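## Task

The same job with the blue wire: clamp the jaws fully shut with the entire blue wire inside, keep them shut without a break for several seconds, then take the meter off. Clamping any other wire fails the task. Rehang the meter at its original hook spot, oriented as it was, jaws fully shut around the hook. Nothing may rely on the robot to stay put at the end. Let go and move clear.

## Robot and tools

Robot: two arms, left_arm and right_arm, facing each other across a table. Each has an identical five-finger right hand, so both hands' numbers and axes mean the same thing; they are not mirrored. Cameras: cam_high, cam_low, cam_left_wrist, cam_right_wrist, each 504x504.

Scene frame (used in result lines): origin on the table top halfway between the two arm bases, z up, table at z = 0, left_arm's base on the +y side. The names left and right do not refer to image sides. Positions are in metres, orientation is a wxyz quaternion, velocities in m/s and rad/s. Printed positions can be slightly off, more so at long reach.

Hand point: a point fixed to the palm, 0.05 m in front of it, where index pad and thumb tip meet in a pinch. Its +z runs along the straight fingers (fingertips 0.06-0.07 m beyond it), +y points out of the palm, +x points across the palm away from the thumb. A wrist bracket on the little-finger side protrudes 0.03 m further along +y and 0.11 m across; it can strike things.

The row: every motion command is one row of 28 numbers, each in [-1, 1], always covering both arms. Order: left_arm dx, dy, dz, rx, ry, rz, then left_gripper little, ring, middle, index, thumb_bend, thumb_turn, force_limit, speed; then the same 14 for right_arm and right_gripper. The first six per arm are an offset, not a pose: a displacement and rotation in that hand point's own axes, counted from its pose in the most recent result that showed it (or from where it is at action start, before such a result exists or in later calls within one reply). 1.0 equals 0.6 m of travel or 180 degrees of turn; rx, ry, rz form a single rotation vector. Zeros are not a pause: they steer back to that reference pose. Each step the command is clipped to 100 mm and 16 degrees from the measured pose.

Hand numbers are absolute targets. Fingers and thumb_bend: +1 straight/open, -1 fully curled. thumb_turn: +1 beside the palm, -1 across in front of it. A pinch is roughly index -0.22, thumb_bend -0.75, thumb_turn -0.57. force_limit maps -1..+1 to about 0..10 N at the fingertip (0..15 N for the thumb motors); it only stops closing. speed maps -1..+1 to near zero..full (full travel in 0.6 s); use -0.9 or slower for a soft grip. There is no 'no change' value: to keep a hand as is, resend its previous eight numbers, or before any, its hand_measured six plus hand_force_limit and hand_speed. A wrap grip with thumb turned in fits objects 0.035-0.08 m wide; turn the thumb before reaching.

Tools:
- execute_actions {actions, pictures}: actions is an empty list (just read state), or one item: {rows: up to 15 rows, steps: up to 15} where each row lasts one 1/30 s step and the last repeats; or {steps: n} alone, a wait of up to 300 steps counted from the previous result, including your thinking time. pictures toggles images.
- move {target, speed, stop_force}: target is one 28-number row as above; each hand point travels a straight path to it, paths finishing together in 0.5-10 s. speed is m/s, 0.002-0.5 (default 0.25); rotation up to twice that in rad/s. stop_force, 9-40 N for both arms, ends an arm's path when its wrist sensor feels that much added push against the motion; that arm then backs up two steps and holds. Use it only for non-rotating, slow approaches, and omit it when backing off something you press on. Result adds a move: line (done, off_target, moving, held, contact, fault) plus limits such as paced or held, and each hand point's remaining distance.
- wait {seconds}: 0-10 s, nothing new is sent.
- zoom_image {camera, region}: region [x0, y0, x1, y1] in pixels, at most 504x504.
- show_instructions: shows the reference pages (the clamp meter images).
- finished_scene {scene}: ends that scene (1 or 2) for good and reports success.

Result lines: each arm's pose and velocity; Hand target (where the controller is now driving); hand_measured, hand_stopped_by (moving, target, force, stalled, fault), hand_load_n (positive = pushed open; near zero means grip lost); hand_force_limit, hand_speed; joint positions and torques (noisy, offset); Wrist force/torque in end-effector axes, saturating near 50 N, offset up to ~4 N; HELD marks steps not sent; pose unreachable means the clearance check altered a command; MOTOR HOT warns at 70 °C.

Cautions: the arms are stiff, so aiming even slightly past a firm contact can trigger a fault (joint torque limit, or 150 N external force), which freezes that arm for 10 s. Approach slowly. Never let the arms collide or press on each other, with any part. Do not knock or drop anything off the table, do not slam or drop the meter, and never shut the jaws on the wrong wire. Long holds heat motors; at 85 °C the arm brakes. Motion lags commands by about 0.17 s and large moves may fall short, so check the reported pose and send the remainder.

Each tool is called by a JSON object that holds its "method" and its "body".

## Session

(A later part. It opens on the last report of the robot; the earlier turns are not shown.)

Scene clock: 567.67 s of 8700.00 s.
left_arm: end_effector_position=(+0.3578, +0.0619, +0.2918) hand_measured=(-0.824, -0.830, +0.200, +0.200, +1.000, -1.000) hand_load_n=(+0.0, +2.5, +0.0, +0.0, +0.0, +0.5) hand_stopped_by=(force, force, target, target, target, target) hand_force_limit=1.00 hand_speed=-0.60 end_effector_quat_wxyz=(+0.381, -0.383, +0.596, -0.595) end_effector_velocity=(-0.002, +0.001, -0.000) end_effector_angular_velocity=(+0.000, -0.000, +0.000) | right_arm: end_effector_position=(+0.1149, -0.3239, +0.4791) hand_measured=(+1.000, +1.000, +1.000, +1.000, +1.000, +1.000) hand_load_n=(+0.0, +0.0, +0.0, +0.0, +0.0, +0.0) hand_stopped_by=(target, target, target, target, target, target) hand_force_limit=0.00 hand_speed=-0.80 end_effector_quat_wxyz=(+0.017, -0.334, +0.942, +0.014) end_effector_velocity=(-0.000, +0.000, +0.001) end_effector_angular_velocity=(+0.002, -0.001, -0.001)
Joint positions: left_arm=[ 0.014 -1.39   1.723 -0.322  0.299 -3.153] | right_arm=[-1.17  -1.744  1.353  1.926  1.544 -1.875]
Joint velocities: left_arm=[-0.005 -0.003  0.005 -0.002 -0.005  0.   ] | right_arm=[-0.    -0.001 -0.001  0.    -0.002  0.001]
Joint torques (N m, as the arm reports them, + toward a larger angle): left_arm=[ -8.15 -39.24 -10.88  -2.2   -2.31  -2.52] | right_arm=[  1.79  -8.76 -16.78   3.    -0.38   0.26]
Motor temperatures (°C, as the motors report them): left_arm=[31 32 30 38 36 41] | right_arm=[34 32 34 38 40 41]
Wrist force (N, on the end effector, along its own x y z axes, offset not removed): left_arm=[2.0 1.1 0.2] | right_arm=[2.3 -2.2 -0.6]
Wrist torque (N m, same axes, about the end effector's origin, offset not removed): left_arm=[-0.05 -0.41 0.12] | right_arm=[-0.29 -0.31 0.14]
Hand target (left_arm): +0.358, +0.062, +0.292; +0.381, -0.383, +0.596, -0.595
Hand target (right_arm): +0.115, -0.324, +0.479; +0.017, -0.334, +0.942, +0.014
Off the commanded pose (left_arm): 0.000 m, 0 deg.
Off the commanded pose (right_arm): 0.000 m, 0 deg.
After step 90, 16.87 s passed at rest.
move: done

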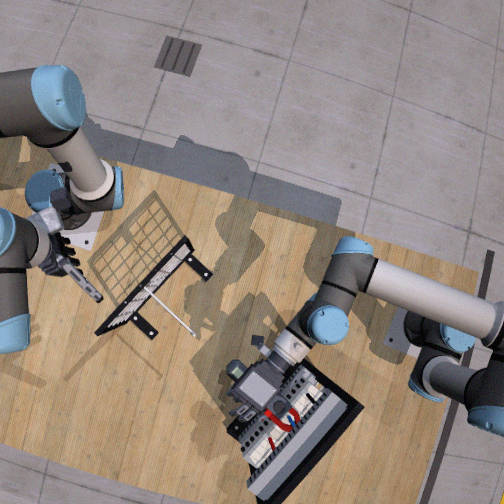

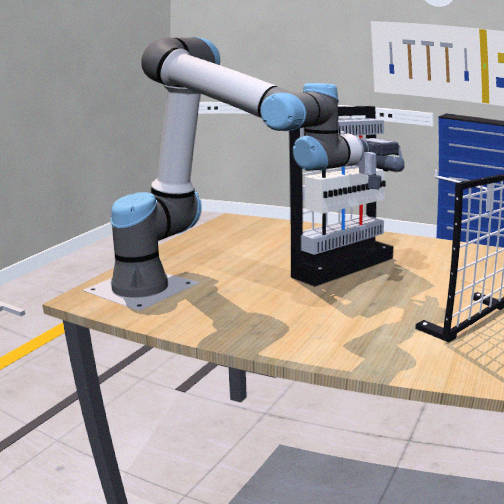

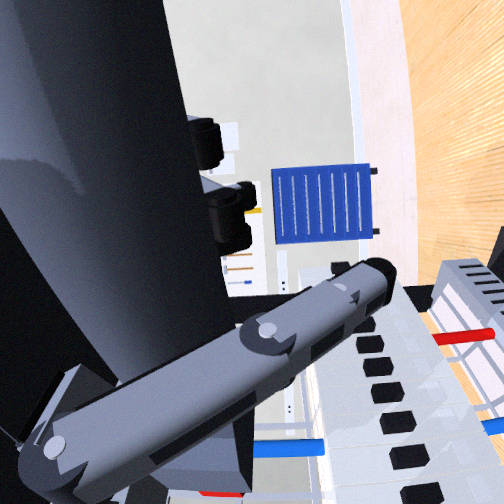

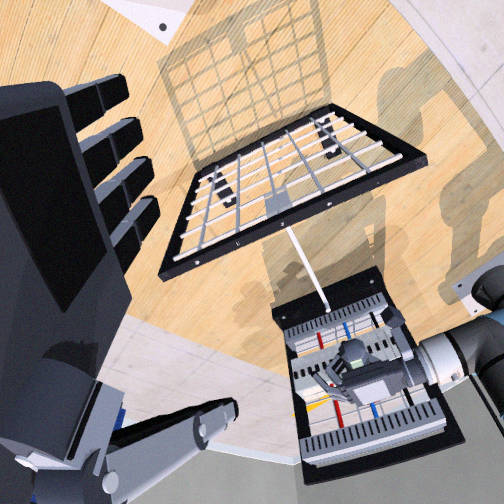

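{"method": "move", "body": {"target": [0,-0.022,0.015,0,0,0,-1,-1,0.2,0.2,1,-1,1,-0.6,0,0,0,0,0,0,1,1,1,1,1,1,0,-0.8], "speed": 0.015, "stop_force": 10}}

{"method": "zoom_image", "body": {"camera": "cam_high", "region": [260, 385, 324, 449]}}

Scene clock: 609.10 s of 8700.00 s.
left_arm: end_effector_position=(+0.3659, +0.0582, +0.3047) hand_measured=(-0.824, -0.828, +0.200, +0.200, +1.000, -1.000) hand_load_n=(+0.0, +6.0, +0.0, +0.0, +0.5, +1.0) hand_stopped_by=(force, force, target, target, target, target) hand_force_limit=1.00 hand_speed=-0.60 end_effector_quat_wxyz=(+0.381, -0.383, +0.596, -0.595) end_effector_velocity=(+0.001, -0.001, +0.002) end_effector_angular_velocity=(+0.000, +0.000, -0.000) | right_arm: end_effector_position=(+0.1149, -0.3239, +0.4791) hand_measured=(+1.000, +1.000, +1.000, +1.000, +1.000, +1.000) hand_load_n=(+0.0, +0.0, +0.0, +0.0, +0.0, +0.0) hand_stopped_by=(target, target, target, target, target, target) hand_force_limit=0.00 hand_speed=-0.80 end_effector_quat_wxyz=(+0.017, -0.334, +0.942, +0.014) end_effector_velocity=(+0.000, +0.000, -0.000) end_effector_angular_velocity=(+0.000, +0.000, -0.001)
Joint positions: left_arm=[ 0.033 -1.388  1.686 -0.288  0.317 -3.152] | right_arm=[-1.17  -1.744  1.353  1.926  1.544 -1.875]
Joint velocities: left_arm=[ 0.003  0.002 -0.007  0.007  0.003 -0.   ] | right_arm=[ 0.     0.     0.     0.    -0.     0.002]
Joint torques (N m, as the arm reports them, + toward a larger angle): left_arm=[  7.15 -18.25 -35.18   0.91   3.42  -1.95] | right_arm=[  2.46  -8.59 -17.27   2.9   -0.29   0.48]
Motor temperatures (°C, as the motors report them): left_arm=[31 32 30 38 36 41] | right_arm=[34 32 34 38 40 41]
Wrist force (N, on the end effector, along its own x y z axes, offset not removed): left_arm=[-0.9 1.0 -4.5] | right_arm=[-0.6 0.0 0.8]
Wrist torque (N m, same axes, about the end effector's origin, offset not removed): left_arm=[-0.08 -0.61 -0.31] | right_arm=[0.16 -0.08 -0.08]
Hand target (left_arm): +0.366, +0.058, +0.305; +0.381, -0.383, +0.596, -0.595
Hand target (right_arm): +0.115, -0.324, +0.479; +0.017, -0.334, +0.942, +0.014
Off the commanded pose (left_arm): 0.000 m, 0 deg.
Off the commanded pose (right_arm): 0.000 m, 0 deg.
After step 90, 37.10 s passed at rest.
move: done

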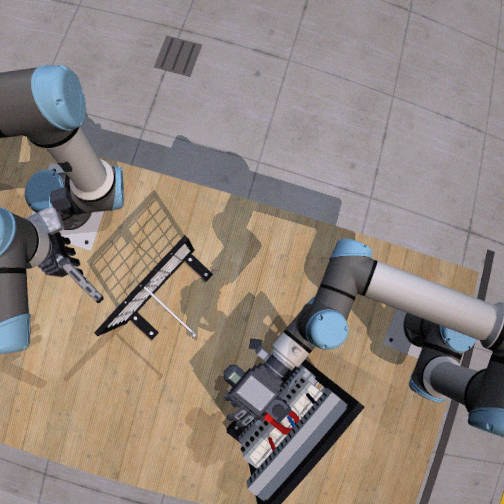

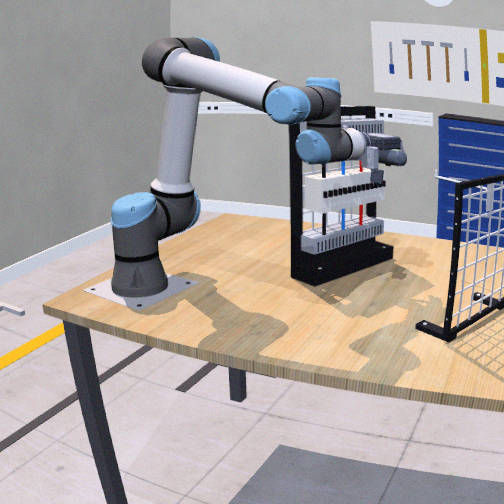

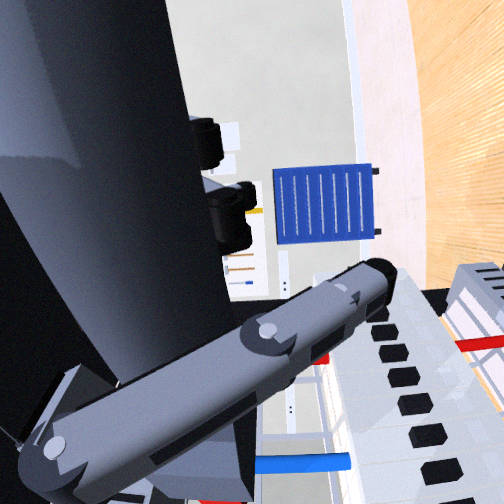

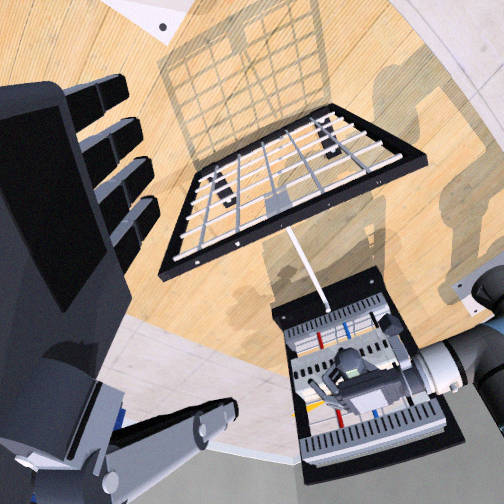

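Region (260, 385, 324, 449) of cam_high's 504x504 image, scaled by 7.875, with more detail than that image has.

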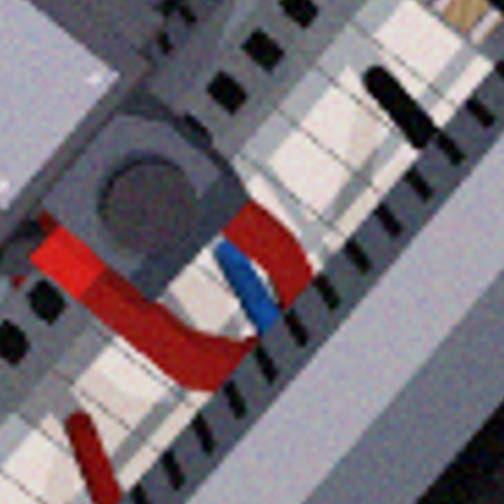

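{"method": "move", "body": {"target": [-0.013,0,0,0,0,0,-1,-1,0.2,0.2,1,-1,1,-0.6,0,0,0,0,0,0,1,1,1,1,1,1,0,-0.8], "speed": 0.015, "stop_force": 10}}

{"method": "zoom_image", "body": {"camera": "cam_high", "region": [260, 385, 324, 449]}}

{"method": "zoom_image", "body": {"camera": "cam_low", "region": [300, 110, 430, 210]}}

Scene clock: 634.40 s of 8700.00 s.
left_arm: end_effector_position=(+0.3691, +0.0651, +0.3047) hand_measured=(-0.824, -0.828, +0.200, +0.200, +1.000, -1.000) hand_load_n=(+0.0, +4.5, +0.0, +0.0, +0.0, +0.5) hand_stopped_by=(force, force, target, target, target, target) hand_force_limit=1.00 hand_speed=-0.60 end_effector_quat_wxyz=(+0.381, -0.383, +0.596, -0.595) end_effector_velocity=(+0.001, +0.002, -0.001) end_effector_angular_velocity=(+0.000, +0.000, +0.000) | right_arm: end_effector_position=(+0.1149, -0.3239, +0.4791) hand_measured=(+1.000, +1.000, +1.000, +1.000, +1.000, +1.000) hand_load_n=(+0.0, +0.0, +0.0, +0.0, +0.0, +0.0) hand_stopped_by=(target, target, target, target, target, target) hand_force_limit=0.00 hand_speed=-0.80 end_effector_quat_wxyz=(+0.017, -0.334, +0.942, +0.014) end_effector_velocity=(-0.000, -0.000, +0.000) end_effector_angular_velocity=(+0.000, -0.001, -0.000)
Joint positions: left_arm=[ 0.038 -1.403  1.704 -0.291  0.323 -3.152] | right_arm=[-1.17  -1.744  1.353  1.926  1.544 -1.875]
Joint velocities: left_arm=[ 0.002 -0.003  0.007 -0.002  0.002 -0.001] | right_arm=[ 0.    -0.001  0.     0.     0.     0.   ]
Joint torques (N m, as the arm reports them, + toward a larger angle): left_arm=[  9.05 -38.73 -11.37  -2.34   2.34   2.06] | right_arm=[  2.03  -7.57 -16.44   2.76  -0.32   0.35]
Motor temperatures (°C, as the motors report them): left_arm=[31 32 30 38 36 41] | right_arm=[34 32 34 38 40 41]
Wrist force (N, on the end effector, along its own x y z axes, offset not removed): left_arm=[1.7 -1.4 -2.5] | right_arm=[0.5 1.3 0.9]
Wrist torque (N m, same axes, about the end effector's origin, offset not removed): left_arm=[-0.21 -0.23 -0.01] | right_arm=[0.30 -0.13 -0.04]
Hand target (left_arm): +0.369, +0.065, +0.305; +0.381, -0.383, +0.596, -0.595
Hand target (right_arm): +0.115, -0.324, +0.479; +0.017, -0.334, +0.942, +0.014
Off the commanded pose (left_arm): 0.000 m, 0 deg.
Off the commanded pose (right_arm): 0.000 m, 0 deg.
After step 90, 21.53 s passed at rest.
move: done

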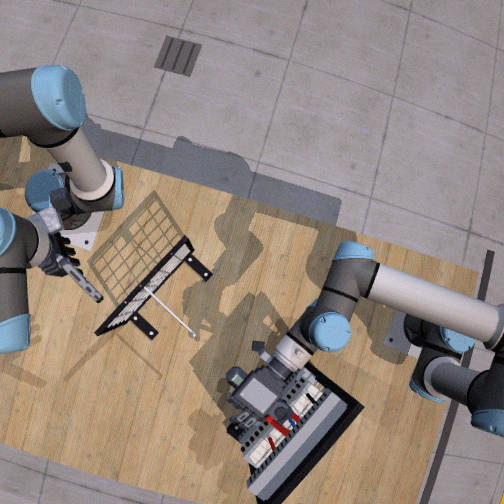

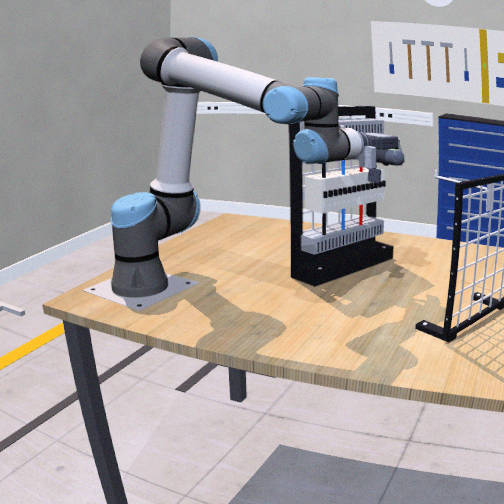

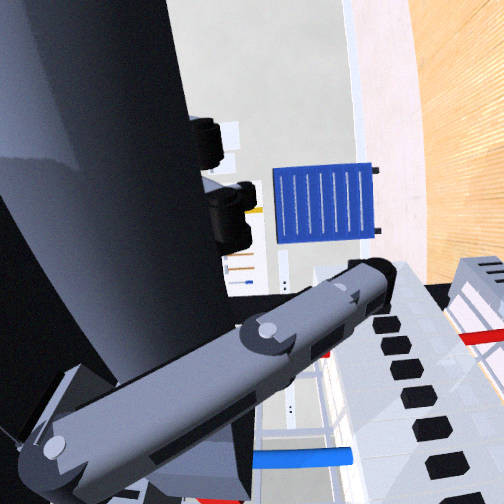

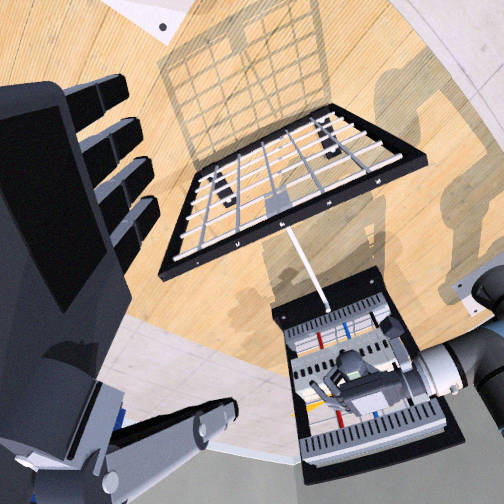

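Region (260, 385, 324, 449) of cam_high's 504x504 image, scaled by 7.875, with more detail than that image has.

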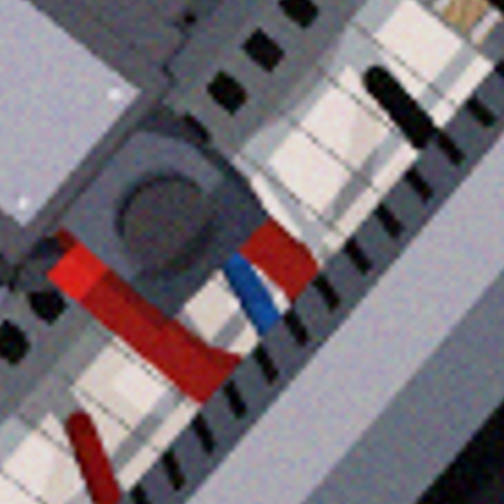

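Region (300, 110, 430, 210) of cam_low's 504x504 image, scaled by 3.877, with more detail than that image has; it fills the top 388 rows of this view, and the rest is white.

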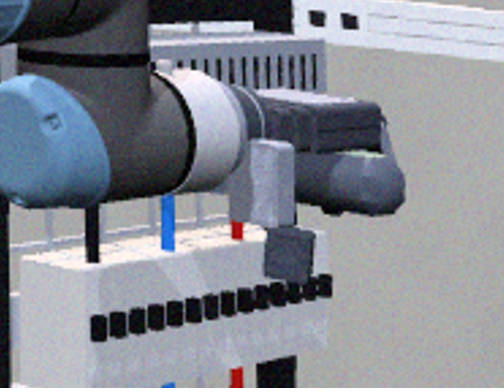

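{"method": "execute_actions", "body": {"actions": [{"rows":[[0,0,0,0,0,0,-1,-0.77,0.2,0.2,1,-1,1,-0.9,0,0,0,0,0,0,1,1,1,1,1,1,0,-0.8]],"steps":15}]}}

{"method": "zoom_image", "body": {"camera": "cam_high", "region": [260, 385, 324, 449]}}

Scene clock: 651.57 s of 8700.00 s.
left_arm: end_effector_position=(+0.3692, +0.0652, +0.3047) hand_measured=(-0.824, -0.770, +0.200, +0.200, +1.000, -1.000) hand_load_n=(+0.0, +1.5, +0.0, +0.0, +0.0, +0.5) hand_stopped_by=(force, moving, target, target, target, target) hand_force_limit=1.00 hand_speed=-0.90 end_effector_quat_wxyz=(+0.381, -0.383, +0.596, -0.594) end_effector_velocity=(-0.000, -0.000, +0.001) end_effector_angular_velocity=(-0.004, +0.001, +0.000) | right_arm: end_effector_position=(+0.1149, -0.3239, +0.4791) hand_measured=(+1.000, +1.000, +1.000, +1.000, +1.000, +1.000) hand_load_n=(+0.0, +0.0, +0.0, +0.0, +0.0, +0.0) hand_stopped_by=(target, target, target, target, target, target) hand_force_limit=0.00 hand_speed=-0.80 end_effector_quat_wxyz=(+0.017, -0.334, +0.942, +0.014) end_effector_velocity=(+0.000, +0.000, +0.000) end_effector_angular_velocity=(+0.000, -0.001, -0.001)
Joint positions: left_arm=[ 0.038 -1.403  1.704 -0.291  0.323 -3.152] | right_arm=[-1.17  -1.744  1.353  1.926  1.544 -1.875]
Joint velocities: left_arm=[ 0.    -0.001 -0.002  0.    -0.    -0.001] | right_arm=[ 0.     0.    -0.001  0.     0.     0.001]
Joint torques (N m, as the arm reports them, + toward a larger angle): left_arm=[ -6.62 -16.91 -31.41   1.3   -2.17  -1.82] | right_arm=[  2.56  -8.13 -17.09   2.92  -0.25   0.37]
Motor temperatures (°C, as the motors report them): left_arm=[31 32 30 38 36 41] | right_arm=[34 32 34 38 40 41]
Wrist force (N, on the end effector, along its own x y z axes, offset not removed): left_arm=[2.8 2.9 -2.6] | right_arm=[0.8 3.5 0.5]
Wrist torque (N m, same axes, about the end effector's origin, offset not removed): left_arm=[0.48 -0.40 0.14] | right_arm=[0.62 -0.33 0.19]
Hand target (left_arm): +0.369, +0.065, +0.305; +0.381, -0.383, +0.596, -0.595
Hand target (right_arm): +0.115, -0.324, +0.479; +0.017, -0.334, +0.942, +0.014
Off the commanded pose (left_arm): 0.000 m, 0 deg.
Off the commanded pose (right_arm): 0.000 m, 0 deg.
Steps of this call (steps 1 to 90: nothing new was sent; then 13.67 s passed at rest; steps 91 to 105: all 15 steps of this action). Readings (end_effector_position | what the end effector reports):
91: left_arm (+0.3692, +0.0653, +0.3047) | right_arm (+0.1149, -0.3239, +0.4791) | left_arm hand_measured=(-0.824, -0.828, +0.200, +0.200, +1.000, -1.000) hand_load_n=(+0.0, +4.5, +0.0, +0.0, +0.0, +0.5) hand_stopped_by=(force, moving, target, target, target, target) hand_force_limit=1.00 hand_speed=-0.90 | right_arm hand_measured=(+1.000, +1.000, +1.000, +1.000, +1.000, +1.000) hand_load_n=(+0.0, +0.0, +0.0, +0.0, +0.0, +0.0) hand_stopped_by=(target, target, target, target, target, target) hand_force_limit=0.00 hand_speed=-0.80
92: left_arm (+0.3692, +0.0653, +0.3047) | right_arm (+0.1149, -0.3239, +0.4791) | left_arm hand_measured=(-0.824, -0.828, +0.200, +0.200, +1.000, -1.000) hand_load_n=(+0.0, +4.5, +0.0, +0.0, +0.0, +0.5) hand_stopped_by=(force, moving, target, target, target, target) hand_force_limit=1.00 hand_speed=-0.90 | right_arm hand_measured=(+1.000, +1.000, +1.000, +1.000, +1.000, +1.000) hand_load_n=(+0.0, +0.0, +0.0, +0.0, +0.0, +0.0) hand_stopped_by=(target, target, target, target, target, target) hand_force_limit=0.00 hand_speed=-0.80
94: left_arm (+0.3692, +0.0653, +0.3047) | right_arm (+0.1149, -0.3239, +0.4791) | left_arm hand_measured=(-0.824, -0.824, +0.200, +0.200, +1.000, -1.000) hand_load_n=(+0.0, +2.5, +0.0, +0.0, +0.0, +0.5) hand_stopped_by=(force, moving, target, target, target, target) hand_force_limit=1.00 hand_speed=-0.90 | right_arm hand_measured=(+1.000, +1.000, +1.000, +1.000, +1.000, +1.000) hand_load_n=(+0.0, +0.0, +0.0, +0.0, +0.0, +0.0) hand_stopped_by=(target, target, target, target, target, target) hand_force_limit=0.00 hand_speed=-0.80
98: left_arm (+0.3691, +0.0652, +0.3047) | right_arm (+0.1149, -0.3239, +0.4791) | left_arm hand_measured=(-0.824, -0.802, +0.200, +0.200, +1.000, -1.000) hand_load_n=(+0.0, +2.0, +0.0, +0.0, +0.0, +0.5) hand_stopped_by=(force, moving, target, target, target, target) hand_force_limit=1.00 hand_speed=-0.90 | right_arm hand_measured=(+1.000, +1.000, +1.000, +1.000, +1.000, +1.000) hand_load_n=(+0.0, +0.0, +0.0, +0.0, +0.0, +0.0) hand_stopped_by=(target, target, target, target, target, target) hand_force_limit=0.00 hand_speed=-0.80
105: the state above

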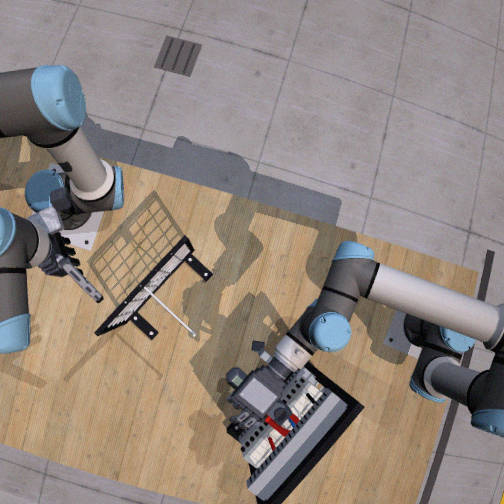

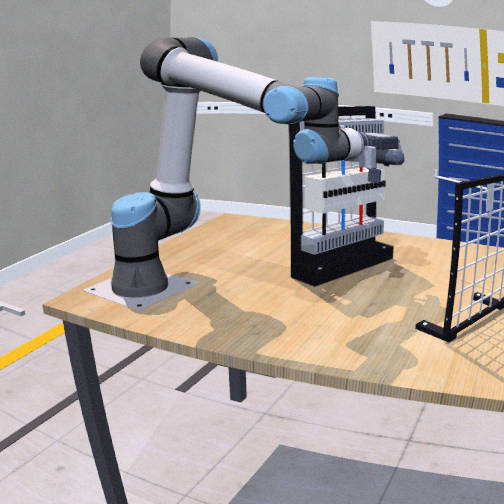

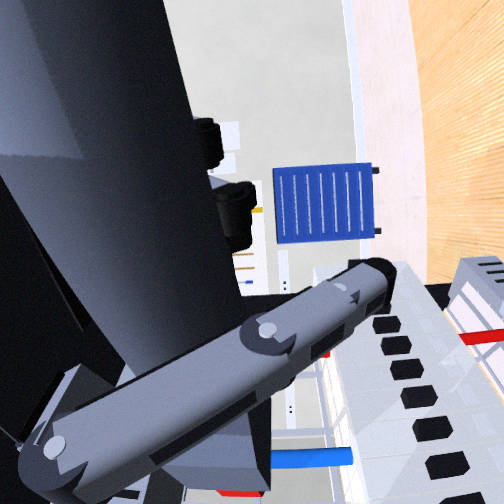

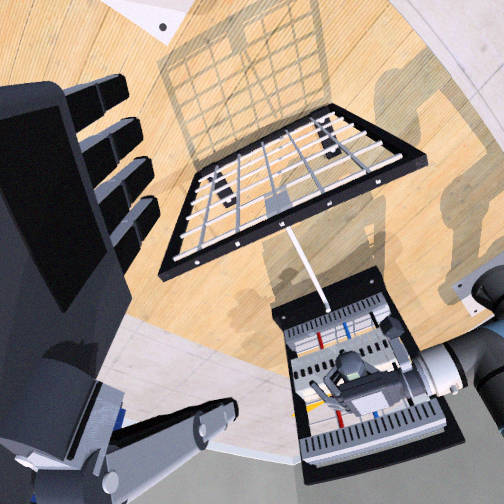

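Region (260, 385, 324, 449) of cam_high's 504x504 image, scaled by 7.875, with more detail than that image has.

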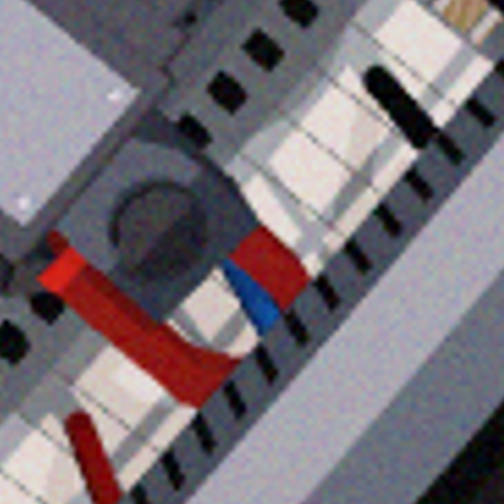

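{"method": "move", "body": {"target": [0,0,0,0,0,0,-0.98,-1,0.2,0.2,1,-1,1,-0.8,0,0,0,0,0,0,1,1,1,1,1,1,0,-0.8], "speed": 0.015}}

{"method": "zoom_image", "body": {"camera": "cam_high", "region": [260, 385, 324, 449]}}

Scene clock: 663.07 s of 8700.00 s.
left_arm: end_effector_position=(+0.3691, +0.0651, +0.3047) hand_measured=(-0.942, -0.882, +0.200, +0.200, +1.000, -1.000) hand_load_n=(+9.5, +9.5, +0.0, +0.0, +0.5, +1.5) hand_stopped_by=(force, force, target, target, target, target) hand_force_limit=1.00 hand_speed=-0.80 end_effector_quat_wxyz=(+0.381, -0.383, +0.596, -0.595) end_effector_velocity=(+0.000, +0.001, -0.001) end_effector_angular_velocity=(+0.002, +0.000, +0.000) | right_arm: end_effector_position=(+0.1149, -0.3239, +0.4791) hand_measured=(+1.000, +1.000, +1.000, +1.000, +1.000, +1.000) hand_load_n=(+0.0, +0.0, +0.0, +0.0, +0.0, +0.0) hand_stopped_by=(target, target, target, target, target, target) hand_force_limit=0.00 hand_speed=-0.80 end_effector_quat_wxyz=(+0.017, -0.334, +0.942, +0.014) end_effector_velocity=(+0.000, +0.000, +0.000) end_effector_angular_velocity=(+0.001, -0.001, -0.000)
Joint positions: left_arm=[ 0.038 -1.403  1.704 -0.291  0.323 -3.152] | right_arm=[-1.17  -1.744  1.353  1.926  1.544 -1.875]
Joint velocities: left_arm=[-0.    -0.     0.002  0.001 -0.    -0.001] | right_arm=[-0.     0.    -0.001  0.    -0.     0.   ]
Joint torques (N m, as the arm reports them, + toward a larger angle): left_arm=[  5.47 -23.25 -30.     0.75  -1.09   1.29] | right_arm=[  1.65  -8.23 -16.69   3.03  -0.41   0.53]
Motor temperatures (°C, as the motors report them): left_arm=[31 32 30 38 36 41] | right_arm=[34 32 34 38 40 41]
Wrist force (N, on the end effector, along its own x y z axes, offset not removed): left_arm=[2.1 1.7 -1.1] | right_arm=[0.1 0.4 0.9]
Wrist torque (N m, same axes, about the end effector's origin, offset not removed): left_arm=[0.10 -0.39 0.13] | right_arm=[0.17 0.04 -0.05]
Hand target (left_arm): +0.369, +0.065, +0.305; +0.381, -0.383, +0.596, -0.594
Hand target (right_arm): +0.115, -0.324, +0.479; +0.017, -0.334, +0.942, +0.014
Off the commanded pose (left_arm): 0.000 m, 0 deg.
Off the commanded pose (right_arm): 0.000 m, 0 deg.
After step 100, 7.47 s passed at rest.
move: done

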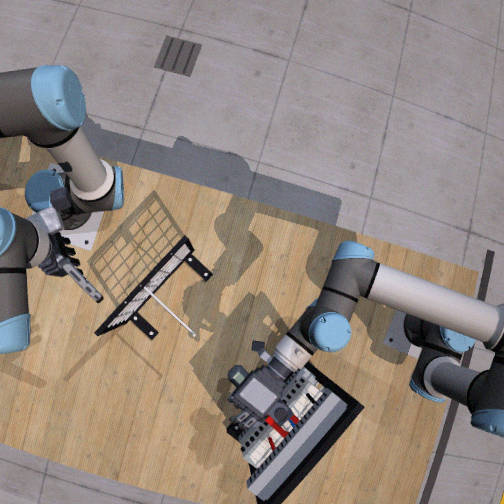

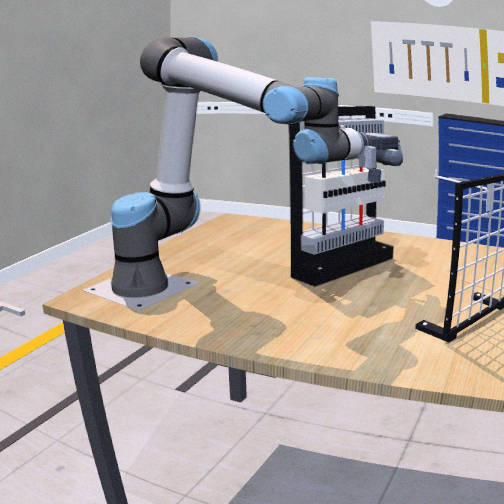

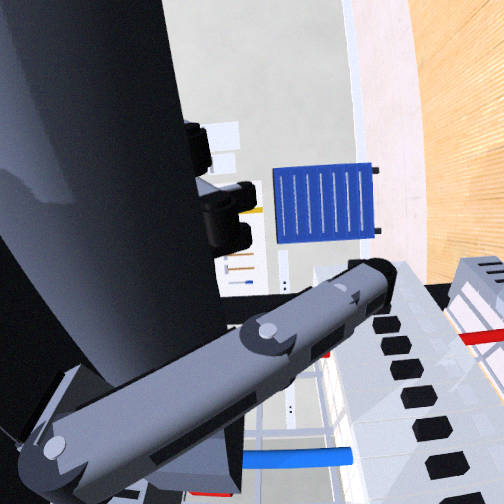

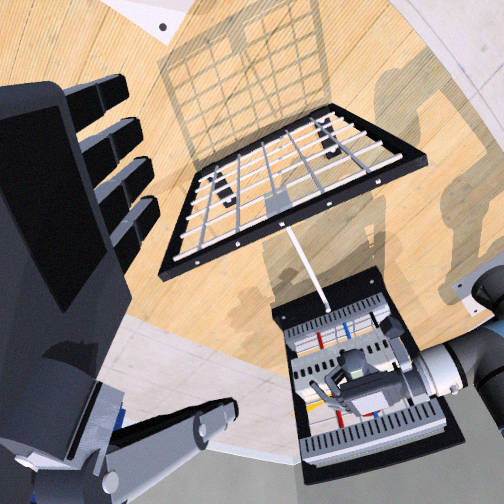

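Region (260, 385, 324, 449) of cam_high's 504x504 image, scaled by 7.875, with more detail than that image has.

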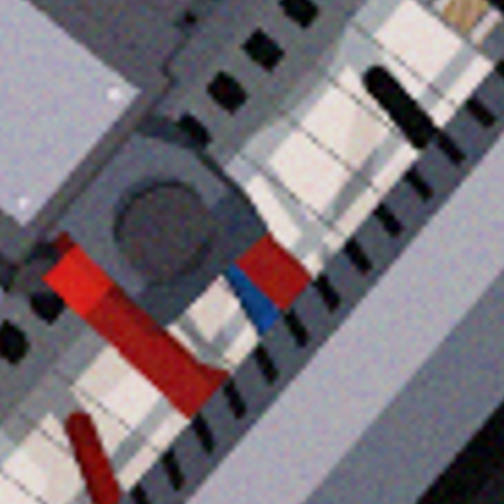

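{"method": "move", "body": {"target": [0,0,0,0,0,0,-0.98,-1,-0.97,-1,1,-1,1,-0.6,0,0,0,0,0,0,1,1,1,1,1,1,0,-0.8], "speed": 0.015}}

{"method": "zoom_image", "body": {"camera": "cam_high", "region": [260, 385, 324, 449]}}

Scene clock: 682.47 s of 8700.00 s.
left_arm: end_effector_position=(+0.3691, +0.0651, +0.3047) hand_measured=(-0.942, -0.882, -0.838, -0.750, +1.000, -1.000) hand_load_n=(+9.0, +6.0, +9.5, +1.5, +1.0, +3.0) hand_stopped_by=(force, force, force, force, target, target) hand_force_limit=1.00 hand_speed=-0.60 end_effector_quat_wxyz=(+0.381, -0.383, +0.596, -0.595) end_effector_velocity=(-0.000, +0.000, -0.001) end_effector_angular_velocity=(+0.005, -0.001, -0.000) | right_arm: end_effector_position=(+0.1149, -0.3239, +0.4791) hand_measured=(+1.000, +1.000, +1.000, +1.000, +1.000, +1.000) hand_load_n=(+0.0, +0.0, +0.0, +0.0, +0.0, +0.0) hand_stopped_by=(target, target, target, target, target, target) hand_force_limit=0.00 hand_speed=-0.80 end_effector_quat_wxyz=(+0.017, -0.334, +0.942, +0.014) end_effector_velocity=(+0.000, +0.000, -0.000) end_effector_angular_velocity=(-0.001, +0.001, -0.000)
Joint positions: left_arm=[ 0.038 -1.403  1.704 -0.291  0.323 -3.152] | right_arm=[-1.17  -1.744  1.353  1.926  1.544 -1.875]
Joint velocities: left_arm=[-0.     0.002  0.001  0.001  0.     0.002] | right_arm=[ 0.     0.001 -0.001  0.     0.     0.001]
Joint torques (N m, as the arm reports them, + toward a larger angle): left_arm=[ -8.48 -20.5  -21.83  -0.94   0.14  -2.23] | right_arm=[  2.25  -8.58 -16.65   3.04  -0.32   0.53]
Motor temperatures (°C, as the motors report them): left_arm=[31 32 30 38 36 41] | right_arm=[34 32 34 38 40 41]
Wrist force (N, on the end effector, along its own x y z axes, offset not removed): left_arm=[1.5 0.0 -1.7] | right_arm=[2.5 0.4 2.3]
Wrist torque (N m, same axes, about the end effector's origin, offset not removed): left_arm=[-0.29 -0.34 -0.03] | right_arm=[0.12 -0.44 0.19]
Hand target (left_arm): +0.369, +0.065, +0.305; +0.381, -0.383, +0.596, -0.595
Hand target (right_arm): +0.115, -0.324, +0.479; +0.017, -0.334, +0.942, +0.014
Off the commanded pose (left_arm): 0.000 m, 0 deg.
Off the commanded pose (right_arm): 0.000 m, 0 deg.
After step 90, 14.57 s passed at rest.
move: done

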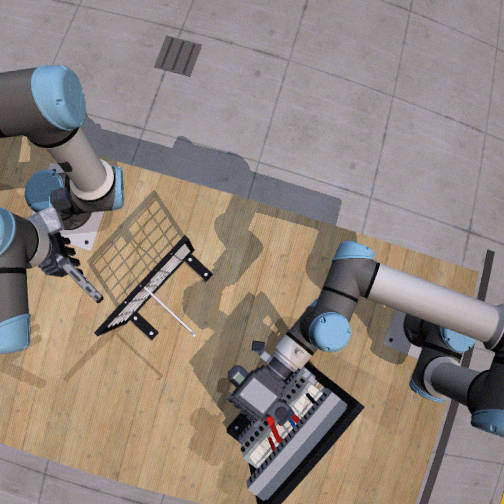

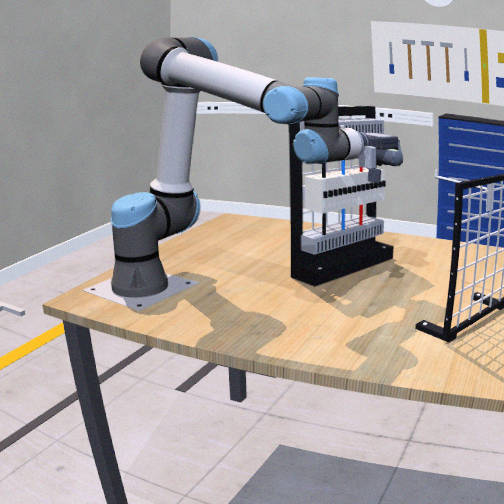

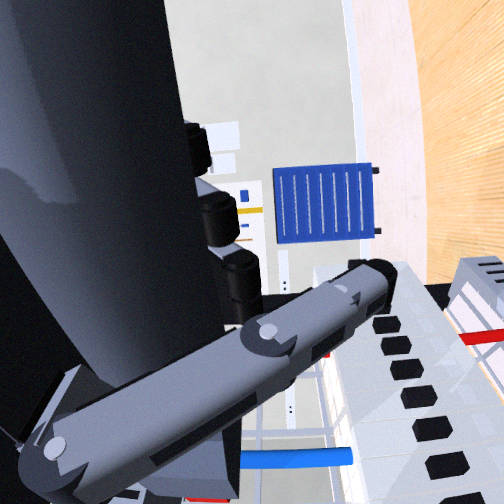

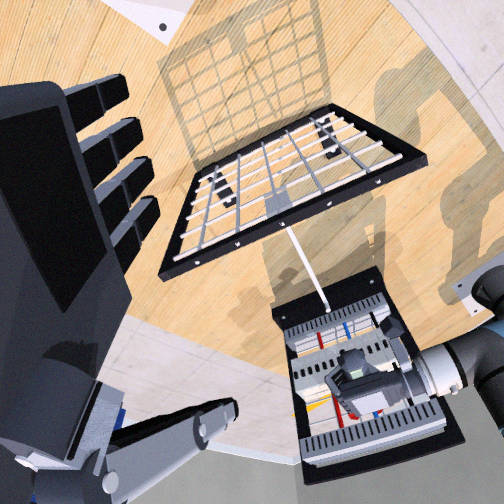

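Region (260, 385, 324, 449) of cam_high's 504x504 image, scaled by 7.875, with more detail than that image has.

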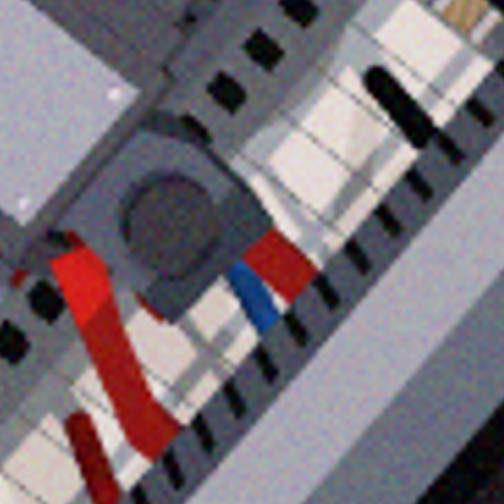

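{"method": "move", "body": {"target": [0,0,-0.005,0,0,0,-0.98,-0.98,-0.99,-0.98,1,-1,1,-0.6,0,0,0,0,0,0,1,1,1,1,1,1,0,-0.8], "speed": 0.01}}

{"method": "zoom_image", "body": {"camera": "cam_high", "region": [260, 385, 324, 449]}}

Scene clock: 691.70 s of 8700.00 s.
left_arm: end_effector_position=(+0.3665, +0.0663, +0.3047) hand_measured=(-0.942, -0.890, -0.852, -0.804, +1.000, -1.000) hand_load_n=(+8.5, +10.0, +7.0, +11.5, +1.0, +2.5) hand_stopped_by=(force, force, force, force, target, target) hand_force_limit=1.00 hand_speed=-0.60 end_effector_quat_wxyz=(+0.381, -0.383, +0.596, -0.595) end_effector_velocity=(-0.001, +0.000, +0.000) end_effector_angular_velocity=(-0.001, +0.000, -0.000) | right_arm: end_effector_position=(+0.1149, -0.3239, +0.4791) hand_measured=(+1.000, +1.000, +1.000, +1.000, +1.000, +1.000) hand_load_n=(+0.0, +0.0, +0.0, +0.0, +0.0, +0.0) hand_stopped_by=(target, target, target, target, target, target) hand_force_limit=0.00 hand_speed=-0.80 end_effector_quat_wxyz=(+0.017, -0.334, +0.942, +0.014) end_effector_velocity=(-0.000, +0.000, +0.000) end_effector_angular_velocity=(+0.001, +0.001, +0.001)
Joint positions: left_arm=[ 0.032 -1.407  1.708 -0.291  0.317 -3.153] | right_arm=[-1.17  -1.744  1.353  1.926  1.544 -1.875]
Joint velocities: left_arm=[-0.003 -0.002  0.001  0.    -0.003  0.   ] | right_arm=[ 0.    -0.     0.001 -0.    -0.002 -0.001]
Joint torques (N m, as the arm reports them, + toward a larger angle): left_arm=[ -8.14 -38.21 -10.94  -1.87  -2.13  -2.38] | right_arm=[  2.38  -8.41 -16.75   3.11  -0.26   0.39]
Motor temperatures (°C, as the motors report them): left_arm=[31 32 30 38 36 41] | right_arm=[34 32 34 38 40 41]
Wrist force (N, on the end effector, along its own x y z axes, offset not removed): left_arm=[2.1 0.6 -1.6] | right_arm=[0.8 0.2 0.5]
Wrist torque (N m, same axes, about the end effector's origin, offset not removed): left_arm=[0.08 -0.39 0.10] | right_arm=[0.17 -0.15 0.09]
Hand target (left_arm): +0.366, +0.066, +0.305; +0.381, -0.383, +0.596, -0.595
Hand target (right_arm): +0.115, -0.324, +0.479; +0.017, -0.334, +0.942, +0.014
Off the commanded pose (left_arm): 0.000 m, 0 deg.
Off the commanded pose (right_arm): 0.000 m, 0 deg.
After step 90, 5.53 s passed at rest.
move: done

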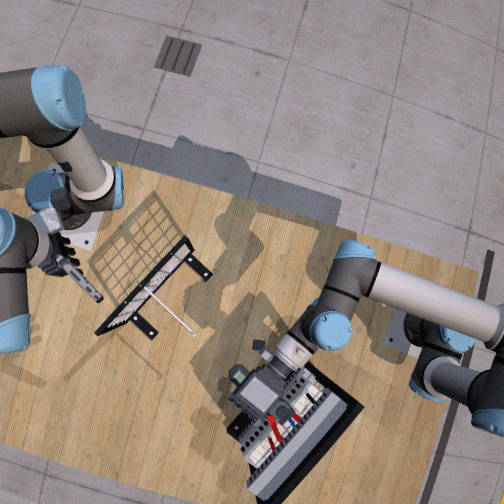

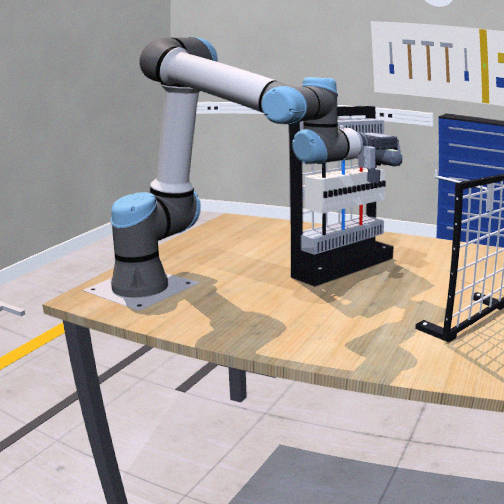

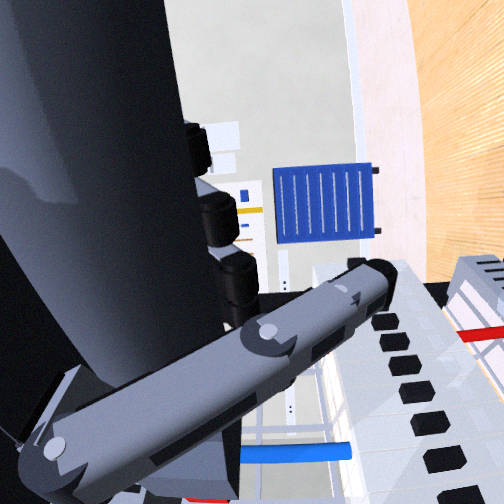

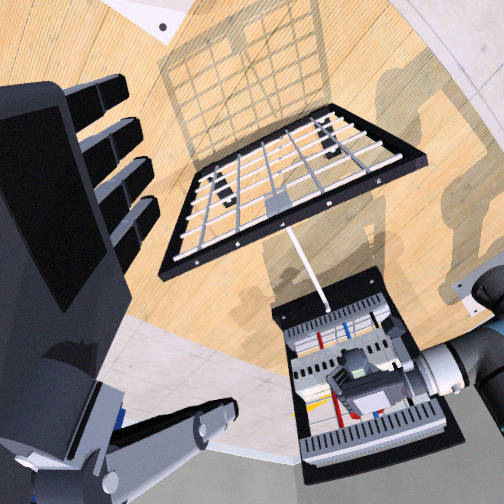

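Region (260, 385, 324, 449) of cam_high's 504x504 image, scaled by 7.875, with more detail than that image has.

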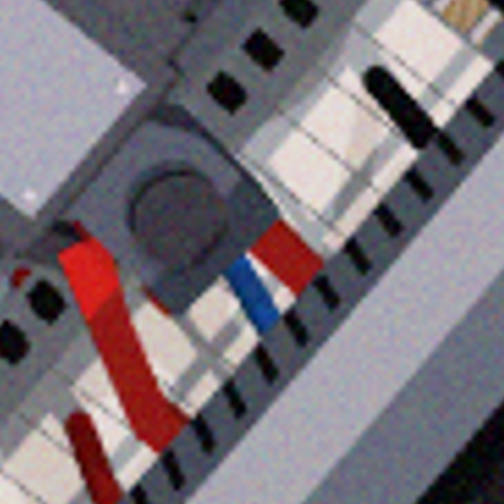

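{"method": "move", "body": {"target": [0.02,0,-0.0167,0,-0.03,0,-0.98,-0.98,-0.99,-0.98,1,-1,1,-0.6,0,0,0,0,0,0,1,1,1,1,1,1,0,-0.8], "speed": 0.025}}

{"method": "zoom_image", "body": {"camera": "cam_high", "region": [260, 385, 324, 449]}}

Scene clock: 711.63 s of 8700.00 s.
left_arm: end_effector_position=(+0.3526, +0.0596, +0.3048) hand_measured=(-0.942, -0.890, -0.852, -0.804, +1.000, -1.000) hand_load_n=(+8.5, +10.0, +7.0, +11.5, +1.0, +2.5) hand_stopped_by=(force, force, force, force, target, target) hand_force_limit=1.00 hand_speed=-0.60 end_effector_quat_wxyz=(+0.408, -0.410, +0.577, -0.576) end_effector_velocity=(-0.002, -0.001, +0.001) end_effector_angular_velocity=(-0.002, +0.001, +0.011) | right_arm: end_effector_position=(+0.1149, -0.3239, +0.4791) hand_measured=(+1.000, +1.000, +1.000, +1.000, +1.000, +1.000) hand_load_n=(+0.0, +0.0, +0.0, +0.0, +0.0, +0.0) hand_stopped_by=(target, target, target, target, target, target) hand_force_limit=0.00 hand_speed=-0.80 end_effector_quat_wxyz=(+0.017, -0.334, +0.942, +0.014) end_effector_velocity=(-0.000, -0.000, -0.001) end_effector_angular_velocity=(-0.000, +0.002, -0.000)
Joint positions: left_arm=[-0.003 -1.344  1.632 -0.271  0.189 -3.159] | right_arm=[-1.17  -1.744  1.353  1.926  1.544 -1.875]
Joint velocities: left_arm=[-0.003  0.007 -0.011  0.007 -0.014 -0.005] | right_arm=[-0.    -0.     0.002  0.    -0.    -0.   ]
Joint torques (N m, as the arm reports them, + toward a larger angle): left_arm=[ -8.78 -19.31 -31.75   1.6   -2.22  -2.16] | right_arm=[  2.84  -8.31 -16.58   2.98  -0.34   0.47]
Motor temperatures (°C, as the motors report them): left_arm=[31 32 30 38 36 41] | right_arm=[34 32 34 38 40 41]
Wrist force (N, on the end effector, along its own x y z axes, offset not removed): left_arm=[0.7 -0.6 -4.4] | right_arm=[1.3 2.6 -0.2]
Wrist torque (N m, same axes, about the end effector's origin, offset not removed): left_arm=[0.10 -0.07 0.06] | right_arm=[0.50 -0.43 0.28]
Hand target (left_arm): +0.352, +0.060, +0.305; +0.408, -0.410, +0.577, -0.576
Hand target (right_arm): +0.115, -0.324, +0.479; +0.017, -0.334, +0.942, +0.014
Off the commanded pose (left_arm): 0.000 m, 0 deg.
Off the commanded pose (right_arm): 0.000 m, 0 deg.
After step 90, 14.83 s passed at rest.
move: done

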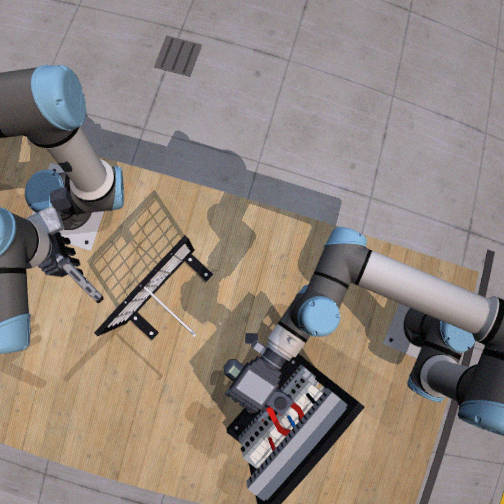

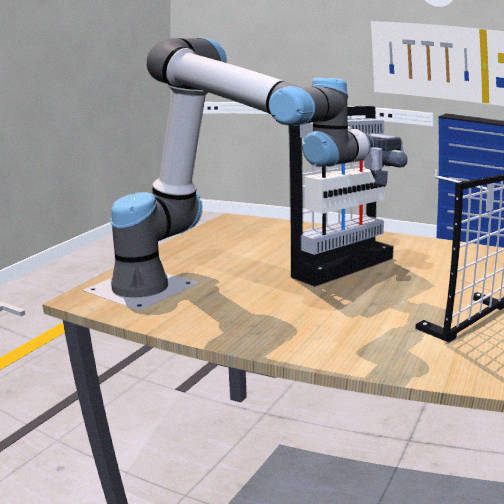

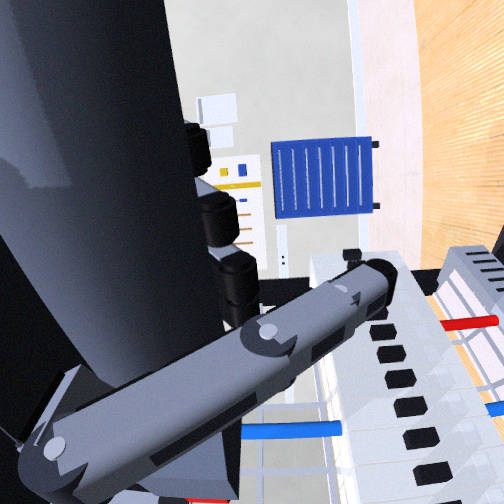

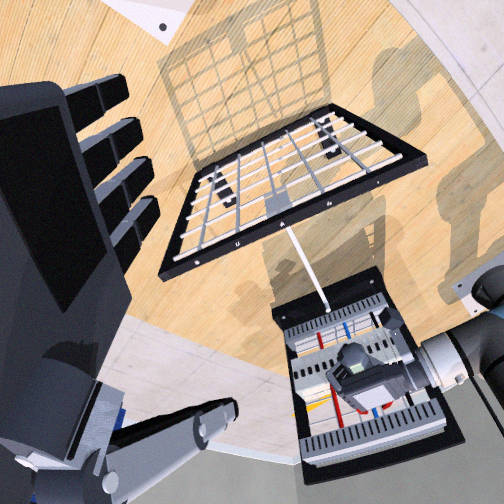

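Region (260, 385, 324, 449) of cam_high's 504x504 image, scaled by 7.875, with more detail than that image has.

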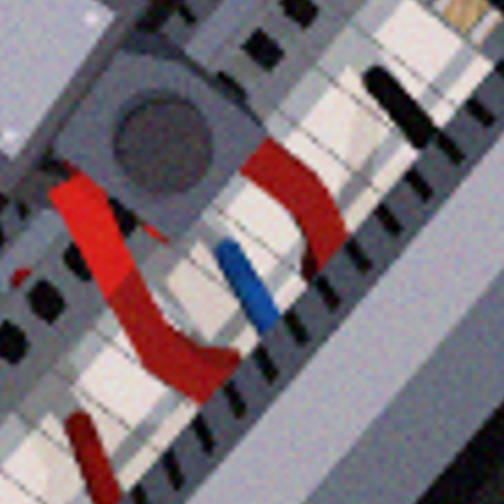

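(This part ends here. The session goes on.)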